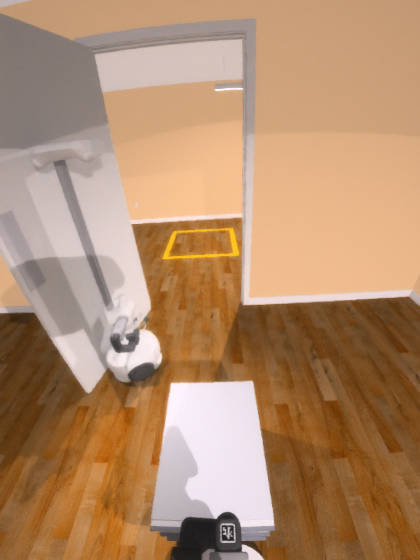

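Emit:
execute_actions(actions=[{"r2":{"base":{"strafe_m":0.05},"pace":"slow"}}], cameras=[])

Emit:
execute_actions(actions=[{"r2":{"base":{"translate_m":0.3},"pace":"default"}}], cameras=["r2_head_camera"])

Scene clock: 44.40 s.
r1.base_odometry: x=-2.698 y=-0.208 heading=-2.103 (m, m, rad; r1's odometry frame)
r1.turned_by_wheels: +0.000 (rad since the last result)
r1.turned_by_imu: -0.001 (rad since the last result)
r1.base_tilt: forward=-0.1 right=-0.3 (deg)
r1.lidar_m: 5.10 0.65 0.72 2.48 1.18 3.77 0.42 0.25 0.25 0.25 0.25 2.83
r1.base_status: not commanded
r1.joint_positions: lift_m=+0.205 arm_m=-0.001 wrist_yaw_rad=+3.149 wrist_pitch_rad=+0.014 wrist_roll_rad=-0.001 gripper_m=+0.057
r1.joint_status: not commanded
r1.motor_effort: lift_m=+21(21) arm_m=-1(1) wrist_yaw_rad=-1(1) wrist_pitch_rad=-5(6) wrist_roll_rad=-1(1) gripper_m=-4(3) wheel_0=+2(2) wheel_1=-3(3) wheel_2=-1(1) (%)
r1.hand_pose: x=-0.1195 y=+0.0851 z=+0.3796 quat_wxyz=(-0.004, -0.007, -0.001, +1.000) (m; r1's base frame)
r1.wrist_depth_mm: - 137 683 - - - - / - 120 167 - - - - / - 125 177 - - - - / 137 138 621 - - - - / 355 469 654 - - - - / 364 449 193 1430 200 1430 1464 / 362 430 668 123 960 960 991
r2.base_odometry: x=+0.925 y=-2.088 heading=-0.878 (m, m, rad; r2's odometry frame)
r2.turned_by_wheels: +0.000 (rad since the last result)
r2.turned_by_imu: -0.001 (rad since the last result)
r2.base_tilt: forward=-0.8 right=+0.6 (deg)
r2.lidar_m: 0.25 0.26 2.70 2.59 2.69 3.66 3.96 3.10 2.27 2.15 2.24 0.25
r2.base_status: done
r2.joint_positions: lift_m=+0.600 arm_m=+0.002 wrist_yaw_rad=+3.104 wrist_pitch_rad=-0.006 wrist_roll_rad=-0.002 gripper_m=+0.057
r2.joint_status: not commanded
r2.motor_effort: lift_m=+21(20) arm_m=+0(0) wrist_yaw_rad=+0(1) wrist_pitch_rad=-8(9) wrist_roll_rad=+0(1) gripper_m=-5(5) wheel_0=-2(6) wheel_1=+9(12) wheel_2=-2(18) (%)
r2.hand_pose: x=-0.1122 y=+0.0983 z=+0.7798 quat_wxyz=(+0.019, +0.003, -0.001, +1.000) (m; r2's base frame)
r2.wrist_depth_mm: - 138 - - - - - / - 121 175 - - - - / - 128 185 - - - - / 140 141 - - - - - / - - - - - - - / 1983 - 196 - 196 - - / 1499 1537 1756 108 1708 1661 1756
pictures: none
No camera images: the call's "cameras" was empty. Leave "cameras" out to get every camera's image.

Scene clock: 46.87 s.
r1.base_odometry: x=-2.698 y=-0.208 heading=-2.103 (m, m, rad; r1's odometry frame)
r1.turned_by_wheels: +0.000 (rad since the last result)
r1.turned_by_imu: -0.001 (rad since the last result)
r1.base_tilt: forward=-0.1 right=-0.2 (deg)
r1.lidar_m: 5.09 0.54 0.43 0.80 1.17 3.77 0.37 0.25 0.25 0.25 0.25 2.86
r1.base_status: not commanded
r1.joint_positions: lift_m=+0.205 arm_m=-0.001 wrist_yaw_rad=+3.149 wrist_pitch_rad=+0.014 wrist_roll_rad=-0.001 gripper_m=+0.057
r1.joint_status: not commanded
r1.motor_effort: lift_m=+21(21) arm_m=-1(1) wrist_yaw_rad=+0(1) wrist_pitch_rad=-9(7) wrist_roll_rad=-1(2) gripper_m=-5(7) wheel_0=+2(2) wheel_1=-3(3) wheel_2=-1(1) (%)
r1.hand_pose: x=-0.1195 y=+0.0851 z=+0.3796 quat_wxyz=(-0.004, -0.007, -0.001, +1.000) (m; r1's base frame)
r1.wrist_depth_mm: - 137 676 - - - - / - 119 168 - - - - / - 125 177 - - - - / 137 139 621 - - - - / 357 473 654 - - - - / 364 449 194 1397 200 1430 1499 / 366 430 668 123 946 946 991
r2.base_odometry: x=+1.116 y=-2.318 heading=-0.877 (m, m, rad; r2's odometry frame)
r2.turned_by_wheels: +0.001 (rad since the last result)
r2.turned_by_imu: +0.000 (rad since the last result)
r2.base_tilt: forward=-0.8 right=+0.5 (deg)
r2.lidar_m: 0.25 0.25 0.28 2.59 2.71 3.66 - 3.10 2.25 2.17 2.26 0.26
r2.base_status: done
r2.joint_positions: lift_m=+0.600 arm_m=+0.002 wrist_yaw_rad=+3.104 wrist_pitch_rad=-0.006 wrist_roll_rad=-0.002 gripper_m=+0.057
r2.joint_status: not commanded
r2.motor_effort: lift_m=+20(21) arm_m=+0(0) wrist_yaw_rad=+2(2) wrist_pitch_rad=-8(7) wrist_roll_rad=+0(0) gripper_m=-5(4) wheel_0=+8(15) wheel_1=+10(15) wheel_2=-9(27) (%)
r2.hand_pose: x=-0.1122 y=+0.0983 z=+0.7798 quat_wxyz=(+0.019, +0.003, -0.001, +1.000) (m; r2's base frame)
r2.wrist_depth_mm: - 138 - - - - - / - 121 175 - - - - / - 128 184 - - - - / 140 141 - - - - - / - - - - - - - / 1983 - 196 - 196 - - / 1499 1537 1708 108 1708 1708 1756
pictures: r2_head_camera
Images, in order (width x height): r2_head_camera 420x560.

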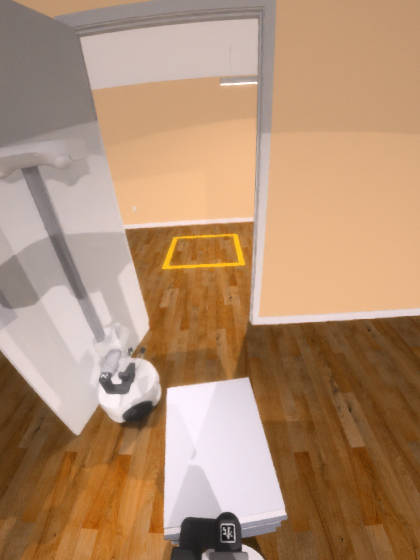

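Rotated ~+5° CCW; shift left a little more.

Emit:
execute_actions(actions=[{"r2":{"base":{"strafe_m":0.04},"pace":"slow"}}], cameras=[])

Emit:
execute_actions(actions=[{"r2":{"base":{"translate_m":0.3},"pace":"default"}}], cameras=["r2_head_camera"])

Scene clock: 53.83 s.
r1.base_odometry: x=-2.698 y=-0.208 heading=-2.103 (m, m, rad; r1's odometry frame)
r1.turned_by_wheels: +0.000 (rad since the last result)
r1.turned_by_imu: -0.001 (rad since the last result)
r1.base_tilt: forward=-0.2 right=-0.3 (deg)
r1.lidar_m: 5.09 0.52 0.42 0.80 1.18 3.78 0.39 0.25 0.26 0.25 0.25 2.83
r1.base_status: not commanded
r1.joint_positions: lift_m=+0.205 arm_m=-0.001 wrist_yaw_rad=+3.149 wrist_pitch_rad=+0.014 wrist_roll_rad=-0.001 gripper_m=+0.057
r1.joint_status: not commanded
r1.motor_effort: lift_m=+21(21) arm_m=-1(1) wrist_yaw_rad=+0(1) wrist_pitch_rad=-7(6) wrist_roll_rad=+1(1) gripper_m=-1(2) wheel_0=+2(2) wheel_1=-3(3) wheel_2=-1(1) (%)
r1.hand_pose: x=-0.1195 y=+0.0851 z=+0.3796 quat_wxyz=(-0.004, -0.007, -0.001, +1.000) (m; r1's base frame)
r1.wrist_depth_mm: - 137 683 - - - - / - 119 167 - - - - / - 125 176 - - - - / 137 138 615 - - - - / 353 473 654 - - - - / 362 452 193 1430 200 1464 1464 / 364 430 661 123 960 960 976
r2.base_odometry: x=+1.147 y=-2.293 heading=-0.877 (m, m, rad; r2's odometry frame)
r2.turned_by_wheels: +0.000 (rad since the last result)
r2.turned_by_imu: +0.000 (rad since the last result)
r2.base_tilt: forward=-0.7 right=+0.5 (deg)
r2.lidar_m: 0.25 0.25 1.14 2.54 2.64 3.60 - 3.14 2.30 2.21 2.30 0.25
r2.base_status: done
r2.joint_positions: lift_m=+0.600 arm_m=+0.002 wrist_yaw_rad=+3.104 wrist_pitch_rad=-0.006 wrist_roll_rad=-0.002 gripper_m=+0.057
r2.joint_status: not commanded
r2.motor_effort: lift_m=+20(20) arm_m=+0(0) wrist_yaw_rad=+1(2) wrist_pitch_rad=-7(7) wrist_roll_rad=+0(0) gripper_m=-3(6) wheel_0=-3(8) wheel_1=+11(13) wheel_2=-5(7) (%)
r2.hand_pose: x=-0.1122 y=+0.0983 z=+0.7798 quat_wxyz=(+0.019, +0.003, -0.001, +1.000) (m; r2's base frame)
r2.wrist_depth_mm: - 138 - - - - - / - 121 175 - - - - / - 128 183 - - - - / 140 141 - - - - - / - - - - - - - / 1983 - 197 - 196 - - / 1464 1537 1708 108 1661 1661 1756
pictures: none
No camera images: the call's "cameras" was empty. Leave "cameras" out to get every camera's image.

Scene clock: 56.30 s.
r1.base_odometry: x=-2.698 y=-0.208 heading=-2.103 (m, m, rad; r1's odometry frame)
r1.turned_by_wheels: +0.000 (rad since the last result)
r1.turned_by_imu: -0.001 (rad since the last result)
r1.base_tilt: forward=-0.1 right=-0.2 (deg)
r1.lidar_m: 5.09 0.56 0.34 0.29 1.18 3.77 0.41 0.25 0.25 0.25 0.25 2.82
r1.base_status: not commanded
r1.joint_positions: lift_m=+0.205 arm_m=-0.001 wrist_yaw_rad=+3.149 wrist_pitch_rad=+0.014 wrist_roll_rad=-0.001 gripper_m=+0.057
r1.joint_status: not commanded
r1.motor_effort: lift_m=+21(21) arm_m=-1(1) wrist_yaw_rad=+0(1) wrist_pitch_rad=-11(8) wrist_roll_rad=-3(1) gripper_m=-2(4) wheel_0=+3(2) wheel_1=-3(3) wheel_2=-1(1) (%)
r1.hand_pose: x=-0.1195 y=+0.0851 z=+0.3796 quat_wxyz=(-0.004, -0.007, -0.001, +1.000) (m; r1's base frame)
r1.wrist_depth_mm: - 137 676 - - - - / - 119 167 - - - - / - 125 176 - - - - / 137 138 621 - - - - / 355 473 654 - - - - / 362 449 194 1430 200 1464 1464 / 364 430 668 123 976 946 991
r2.base_odometry: x=+1.339 y=-2.523 heading=-0.876 (m, m, rad; r2's odometry frame)
r2.turned_by_wheels: +0.001 (rad since the last result)
r2.turned_by_imu: +0.001 (rad since the last result)
r2.base_tilt: forward=-0.8 right=+0.5 (deg)
r2.lidar_m: 0.25 0.26 0.70 2.55 2.66 3.60 - 3.15 2.31 2.20 1.96 0.25
r2.base_status: done
r2.joint_positions: lift_m=+0.600 arm_m=+0.002 wrist_yaw_rad=+3.104 wrist_pitch_rad=-0.006 wrist_roll_rad=-0.002 gripper_m=+0.057
r2.joint_status: not commanded
r2.motor_effort: lift_m=+20(21) arm_m=+0(0) wrist_yaw_rad=+2(0) wrist_pitch_rad=-8(7) wrist_roll_rad=-1(1) gripper_m=-4(4) wheel_0=+8(20) wheel_1=+9(17) wheel_2=-8(25) (%)
r2.hand_pose: x=-0.1122 y=+0.0983 z=+0.7798 quat_wxyz=(+0.019, +0.003, -0.001, +1.000) (m; r2's base frame)
r2.wrist_depth_mm: - 138 - - - - - / - 121 175 - - - - / - 128 184 - - - - / 140 141 - - - - - / - - - - - - - / - - 197 - 196 - - / 1464 1499 1708 107 1661 1708 1808
pictures: r2_head_camera
Images, in order (width x height): r2_head_camera 420x560.

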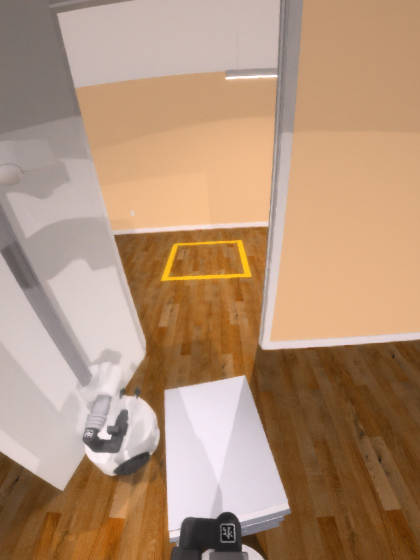

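Emit:
execute_actions(actions=[{"r2":{"base":{"strafe_m":0.09},"pace":"slow"}}], cameras=[])

Emit:
execute_actions(actions=[{"r2":{"base":{"translate_m":0.15},"pace":"default"}}], cameras=["r2_head_camera"])

Scene clock: 62.07 s.
r1.base_odometry: x=-2.698 y=-0.208 heading=-2.103 (m, m, rad; r1's odometry frame)
r1.turned_by_wheels: +0.000 (rad since the last result)
r1.turned_by_imu: -0.001 (rad since the last result)
r1.base_tilt: forward=-0.2 right=-0.5 (deg)
r1.lidar_m: 5.09 0.51 0.35 0.27 1.17 3.78 0.40 0.25 0.25 0.25 0.25 2.83
r1.base_status: not commanded
r1.joint_positions: lift_m=+0.205 arm_m=-0.001 wrist_yaw_rad=+3.149 wrist_pitch_rad=+0.014 wrist_roll_rad=-0.001 gripper_m=+0.057
r1.joint_status: not commanded
r1.motor_effort: lift_m=+21(21) arm_m=-1(1) wrist_yaw_rad=+0(0) wrist_pitch_rad=-10(8) wrist_roll_rad=-1(1) gripper_m=-6(3) wheel_0=+2(2) wheel_1=-3(3) wheel_2=-1(1) (%)
r1.hand_pose: x=-0.1195 y=+0.0851 z=+0.3796 quat_wxyz=(-0.004, -0.007, -0.001, +1.000) (m; r1's base frame)
r1.wrist_depth_mm: - 137 676 - - - - / - 119 168 - - - - / - 125 177 - - - - / 137 139 621 - - - - / 357 473 661 - - - - / 364 452 193 1464 200 1464 1430 / 364 430 661 123 960 946 991
r2.base_odometry: x=+1.407 y=-2.465 heading=-0.876 (m, m, rad; r2's odometry frame)
r2.turned_by_wheels: +0.000 (rad since the last result)
r2.turned_by_imu: -0.001 (rad since the last result)
r2.base_tilt: forward=-0.8 right=+0.5 (deg)
r2.lidar_m: 0.25 0.26 0.68 2.46 2.55 3.47 - 3.27 2.39 2.30 0.36 0.25
r2.base_status: done
r2.joint_positions: lift_m=+0.600 arm_m=+0.002 wrist_yaw_rad=+3.104 wrist_pitch_rad=-0.006 wrist_roll_rad=-0.002 gripper_m=+0.057
r2.joint_status: not commanded
r2.motor_effort: lift_m=+20(21) arm_m=+0(0) wrist_yaw_rad=+2(2) wrist_pitch_rad=-6(7) wrist_roll_rad=-1(1) gripper_m=-5(4) wheel_0=-5(10) wheel_1=+12(16) wheel_2=-6(7) (%)
r2.hand_pose: x=-0.1122 y=+0.0983 z=+0.7798 quat_wxyz=(+0.019, +0.003, -0.001, +1.000) (m; r2's base frame)
r2.wrist_depth_mm: - 138 - - - - - / - 121 175 - - - - / - 128 185 - - - - / 140 141 - - - - - / - - - - - - - / 1983 - 197 - 196 - - / 1499 1537 1708 108 1661 1661 1756
pictures: none
No camera images: the call's "cameras" was empty. Leave "cameras" out to get every camera's image.

Scene clock: 63.90 s.
r1.base_odometry: x=-2.698 y=-0.208 heading=-2.103 (m, m, rad; r1's odometry frame)
r1.turned_by_wheels: +0.000 (rad since the last result)
r1.turned_by_imu: +0.000 (rad since the last result)
r1.base_tilt: forward=+0.0 right=-0.2 (deg)
r1.lidar_m: 5.10 0.53 0.35 0.32 0.35 3.76 0.41 0.25 0.25 0.25 0.25 2.84
r1.base_status: not commanded
r1.joint_positions: lift_m=+0.205 arm_m=-0.001 wrist_yaw_rad=+3.149 wrist_pitch_rad=+0.014 wrist_roll_rad=-0.001 gripper_m=+0.057
r1.joint_status: not commanded
r1.motor_effort: lift_m=+21(21) arm_m=-1(1) wrist_yaw_rad=+0(1) wrist_pitch_rad=-5(9) wrist_roll_rad=-3(1) gripper_m=-4(5) wheel_0=+2(2) wheel_1=-3(3) wheel_2=-1(1) (%)
r1.hand_pose: x=-0.1195 y=+0.0851 z=+0.3796 quat_wxyz=(-0.004, -0.007, -0.001, +1.000) (m; r1's base frame)
r1.wrist_depth_mm: - 137 676 - - - - / - 119 167 - - - - / - 126 176 - - - - / 137 139 627 - - - - / 357 469 654 - - - - / 364 449 194 1430 199 1430 759 / 359 430 668 123 976 976 615
r2.base_odometry: x=+1.503 y=-2.580 heading=-0.875 (m, m, rad; r2's odometry frame)
r2.turned_by_wheels: +0.001 (rad since the last result)
r2.turned_by_imu: +0.001 (rad since the last result)
r2.base_tilt: forward=-0.7 right=+0.5 (deg)
r2.lidar_m: 0.25 0.26 0.53 2.46 2.56 3.47 - 3.29 2.39 2.29 0.33 0.25
r2.base_status: done
r2.joint_positions: lift_m=+0.600 arm_m=+0.002 wrist_yaw_rad=+3.104 wrist_pitch_rad=-0.006 wrist_roll_rad=-0.002 gripper_m=+0.057
r2.joint_status: not commanded
r2.motor_effort: lift_m=+20(21) arm_m=+0(0) wrist_yaw_rad=+1(2) wrist_pitch_rad=-7(6) wrist_roll_rad=-2(2) gripper_m=-4(5) wheel_0=+10(20) wheel_1=+9(20) wheel_2=-9(24) (%)
r2.hand_pose: x=-0.1122 y=+0.0983 z=+0.7798 quat_wxyz=(+0.019, +0.003, -0.001, +1.000) (m; r2's base frame)
r2.wrist_depth_mm: - 138 - - - - - / - 121 174 - - - - / - 128 184 - - - - / 140 141 - - - - - / - - - - - - - / - - 197 - 196 - - / 1499 1499 1756 108 1661 1708 1756
pictures: r2_head_camera
Images, in order (width x height): r2_head_camera 420x560.

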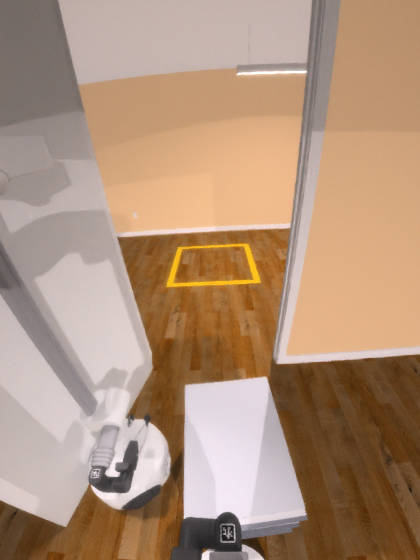

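Emit:
execute_actions(actions=[{"r2":{"base":{"strafe_m":-0.05},"pace":"slow"}}], cameras=[])

Emit:
execute_actions(actions=[{"r2":{"base":{"translate_m":0.3},"pace":"default"}}], cameras=["r2_head_camera","r2_head_left_camera"])

Scene clock: 68.47 s.
r1.base_odometry: x=-2.698 y=-0.208 heading=-2.103 (m, m, rad; r1's odometry frame)
r1.turned_by_wheels: +0.000 (rad since the last result)
r1.turned_by_imu: -0.001 (rad since the last result)
r1.base_tilt: forward=-0.2 right=-0.3 (deg)
r1.lidar_m: 5.10 0.57 0.35 0.31 0.32 3.77 0.41 0.25 0.25 0.25 0.25 2.85
r1.base_status: not commanded
r1.joint_positions: lift_m=+0.205 arm_m=-0.001 wrist_yaw_rad=+3.149 wrist_pitch_rad=+0.014 wrist_roll_rad=-0.001 gripper_m=+0.057
r1.joint_status: not commanded
r1.motor_effort: lift_m=+21(21) arm_m=-1(1) wrist_yaw_rad=-1(0) wrist_pitch_rad=-6(6) wrist_roll_rad=+0(2) gripper_m=-5(3) wheel_0=+3(2) wheel_1=-3(3) wheel_2=-1(1) (%)
r1.hand_pose: x=-0.1195 y=+0.0851 z=+0.3796 quat_wxyz=(-0.004, -0.007, -0.001, +1.000) (m; r1's base frame)
r1.wrist_depth_mm: - 137 676 - - - - / - 119 167 - - - - / - 125 177 - - - - / 137 138 615 - - - - / 357 469 654 - - - - / 362 452 193 1464 200 1464 778 / 362 430 661 123 960 960 609
r2.base_odometry: x=+1.465 y=-2.612 heading=-0.875 (m, m, rad; r2's odometry frame)
r2.turned_by_wheels: +0.000 (rad since the last result)
r2.turned_by_imu: -0.001 (rad since the last result)
r2.base_tilt: forward=-0.7 right=+0.4 (deg)
r2.lidar_m: 0.25 0.25 0.57 2.51 2.60 3.56 - 3.21 2.35 2.25 1.76 0.25
r2.base_status: done
r2.joint_positions: lift_m=+0.600 arm_m=+0.002 wrist_yaw_rad=+3.104 wrist_pitch_rad=-0.006 wrist_roll_rad=-0.002 gripper_m=+0.057
r2.joint_status: not commanded
r2.motor_effort: lift_m=+20(21) arm_m=+0(0) wrist_yaw_rad=+1(3) wrist_pitch_rad=-7(6) wrist_roll_rad=+0(0) gripper_m=-5(5) wheel_0=+4(10) wheel_1=-6(12) wheel_2=+0(7) (%)
r2.hand_pose: x=-0.1122 y=+0.0983 z=+0.7798 quat_wxyz=(+0.019, +0.003, -0.001, +1.000) (m; r2's base frame)
r2.wrist_depth_mm: - 138 - - - - - / - 121 175 - - - - / - 128 184 - - - - / 140 141 - - - - - / - - - - - - - / 1983 - 197 - 196 - - / 1499 1537 1708 108 1661 1661 1756
pictures: none
No camera images: the call's "cameras" was empty. Leave "cameras" out to get every camera's image.

Scene clock: 70.93 s.
r1.base_odometry: x=-2.698 y=-0.208 heading=-2.103 (m, m, rad; r1's odometry frame)
r1.turned_by_wheels: +0.000 (rad since the last result)
r1.turned_by_imu: -0.001 (rad since the last result)
r1.base_tilt: forward=-0.1 right=-0.4 (deg)
r1.lidar_m: 5.10 3.88 0.39 0.31 0.38 0.51 0.42 0.25 0.26 0.25 0.27 2.85
r1.base_status: not commanded
r1.joint_positions: lift_m=+0.205 arm_m=-0.001 wrist_yaw_rad=+3.149 wrist_pitch_rad=+0.014 wrist_roll_rad=-0.001 gripper_m=+0.057
r1.joint_status: not commanded
r1.motor_effort: lift_m=+21(21) arm_m=-1(1) wrist_yaw_rad=+0(1) wrist_pitch_rad=-8(8) wrist_roll_rad=-1(1) gripper_m=-1(4) wheel_0=+3(2) wheel_1=-3(3) wheel_2=-1(1) (%)
r1.hand_pose: x=-0.1195 y=+0.0851 z=+0.3796 quat_wxyz=(-0.004, -0.007, -0.001, +1.000) (m; r1's base frame)
r1.wrist_depth_mm: - 137 683 - - - - / - 119 167 - - - - / - 126 177 - - - - / 137 139 615 - - 549 402 / 355 473 654 - - 549 397 / 364 449 194 1430 200 544 397 / 362 433 661 123 976 469 389
r2.base_odometry: x=+1.657 y=-2.842 heading=-0.875 (m, m, rad; r2's odometry frame)
r2.turned_by_wheels: +0.001 (rad since the last result)
r2.turned_by_imu: +0.002 (rad since the last result)
r2.base_tilt: forward=-0.8 right=+0.5 (deg)
r2.lidar_m: 0.25 0.25 0.39 0.42 2.60 3.55 - 3.21 2.35 2.25 1.32 0.25
r2.base_status: done
r2.joint_positions: lift_m=+0.600 arm_m=+0.002 wrist_yaw_rad=+3.104 wrist_pitch_rad=-0.006 wrist_roll_rad=-0.002 gripper_m=+0.057
r2.joint_status: not commanded
r2.motor_effort: lift_m=+20(21) arm_m=+0(0) wrist_yaw_rad=+0(1) wrist_pitch_rad=-7(6) wrist_roll_rad=+1(0) gripper_m=-5(4) wheel_0=+8(16) wheel_1=+10(21) wheel_2=-10(28) (%)
r2.hand_pose: x=-0.1122 y=+0.0983 z=+0.7798 quat_wxyz=(+0.019, +0.003, -0.001, +1.000) (m; r2's base frame)
r2.wrist_depth_mm: - 138 - - - - - / - 121 175 - - - - / - 128 184 - - - - / 140 141 - - - - - / - - - - - - - / 1983 - 196 - 196 - - / 1499 1537 1708 108 1661 1661 1808
pictures: r2_head_camera, r2_head_left_camera
Images, in order (width x height): r2_head_camera 420x560, r2_head_left_camera 420x672.

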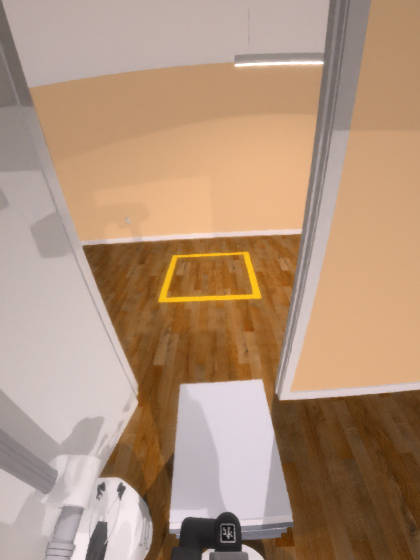

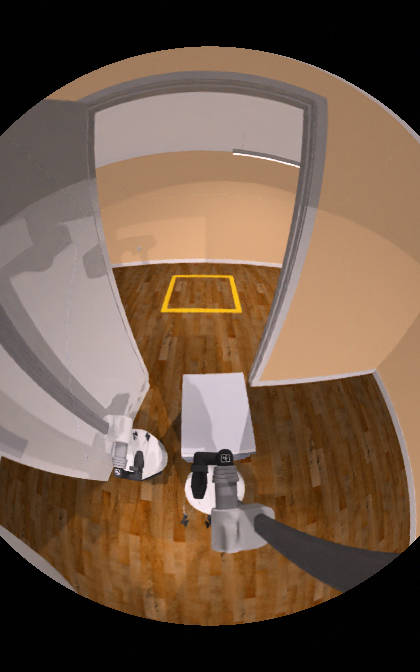

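Emit:
execute_actions(actions=[{"r2":{"base":{"translate_m":0.4},"pace":"default"}}], cameras=["r2_head_camera"])

Scene clock: 75.43 s.
r1.base_odometry: x=-2.698 y=-0.208 heading=-2.103 (m, m, rad; r1's odometry frame)
r1.turned_by_wheels: +0.000 (rad since the last result)
r1.turned_by_imu: -0.001 (rad since the last result)
r1.base_tilt: forward=-0.1 right=-0.4 (deg)
r1.lidar_m: 5.09 3.89 2.90 0.38 0.37 0.53 0.40 0.25 0.25 0.25 0.25 2.85
r1.base_status: not commanded
r1.joint_positions: lift_m=+0.205 arm_m=-0.001 wrist_yaw_rad=+3.149 wrist_pitch_rad=+0.014 wrist_roll_rad=-0.001 gripper_m=+0.057
r1.joint_status: not commanded
r1.motor_effort: lift_m=+21(21) arm_m=-1(1) wrist_yaw_rad=-1(1) wrist_pitch_rad=-10(7) wrist_roll_rad=-4(0) gripper_m=-3(4) wheel_0=+2(2) wheel_1=-3(3) wheel_2=-1(1) (%)
r1.hand_pose: x=-0.1195 y=+0.0851 z=+0.3796 quat_wxyz=(-0.004, -0.007, -0.001, +1.000) (m; r1's base frame)
r1.wrist_depth_mm: - 137 691 - - - - / - 119 167 - - - - / - 126 177 - - - - / 137 138 615 - - 591 512 / 355 477 661 - 1060 591 512 / 364 452 193 1430 200 580 512 / 362 430 668 122 960 517 508
r2.base_odometry: x=+1.913 y=-3.148 heading=-0.875 (m, m, rad; r2's odometry frame)
r2.turned_by_wheels: +0.000 (rad since the last result)
r2.turned_by_imu: -0.001 (rad since the last result)
r2.base_tilt: forward=-0.9 right=+0.5 (deg)
r2.lidar_m: 0.25 0.25 0.71 0.38 0.37 3.57 - 3.20 2.34 2.09 0.78 0.25
r2.base_status: done
r2.joint_positions: lift_m=+0.600 arm_m=+0.002 wrist_yaw_rad=+3.104 wrist_pitch_rad=-0.006 wrist_roll_rad=-0.002 gripper_m=+0.057
r2.joint_status: not commanded
r2.motor_effort: lift_m=+21(20) arm_m=+0(0) wrist_yaw_rad=+1(1) wrist_pitch_rad=-6(6) wrist_roll_rad=-1(1) gripper_m=-5(5) wheel_0=+7(16) wheel_1=+7(15) wheel_2=-10(26) (%)
r2.hand_pose: x=-0.1122 y=+0.0983 z=+0.7798 quat_wxyz=(+0.019, +0.003, -0.001, +1.000) (m; r2's base frame)
r2.wrist_depth_mm: - 138 - - - - - / - 121 175 - - - - / - 128 185 - - - - / 140 141 - - - - - / - - - - - - - / - - 196 - 196 - - / 1499 1537 1708 108 1708 1661 1756
pictures: r2_head_camera
Images, in order (width x height): r2_head_camera 420x560.

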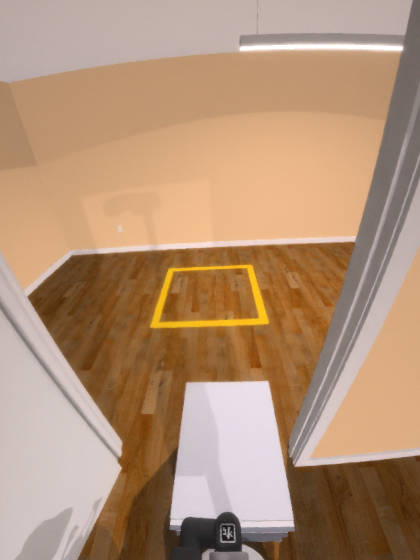

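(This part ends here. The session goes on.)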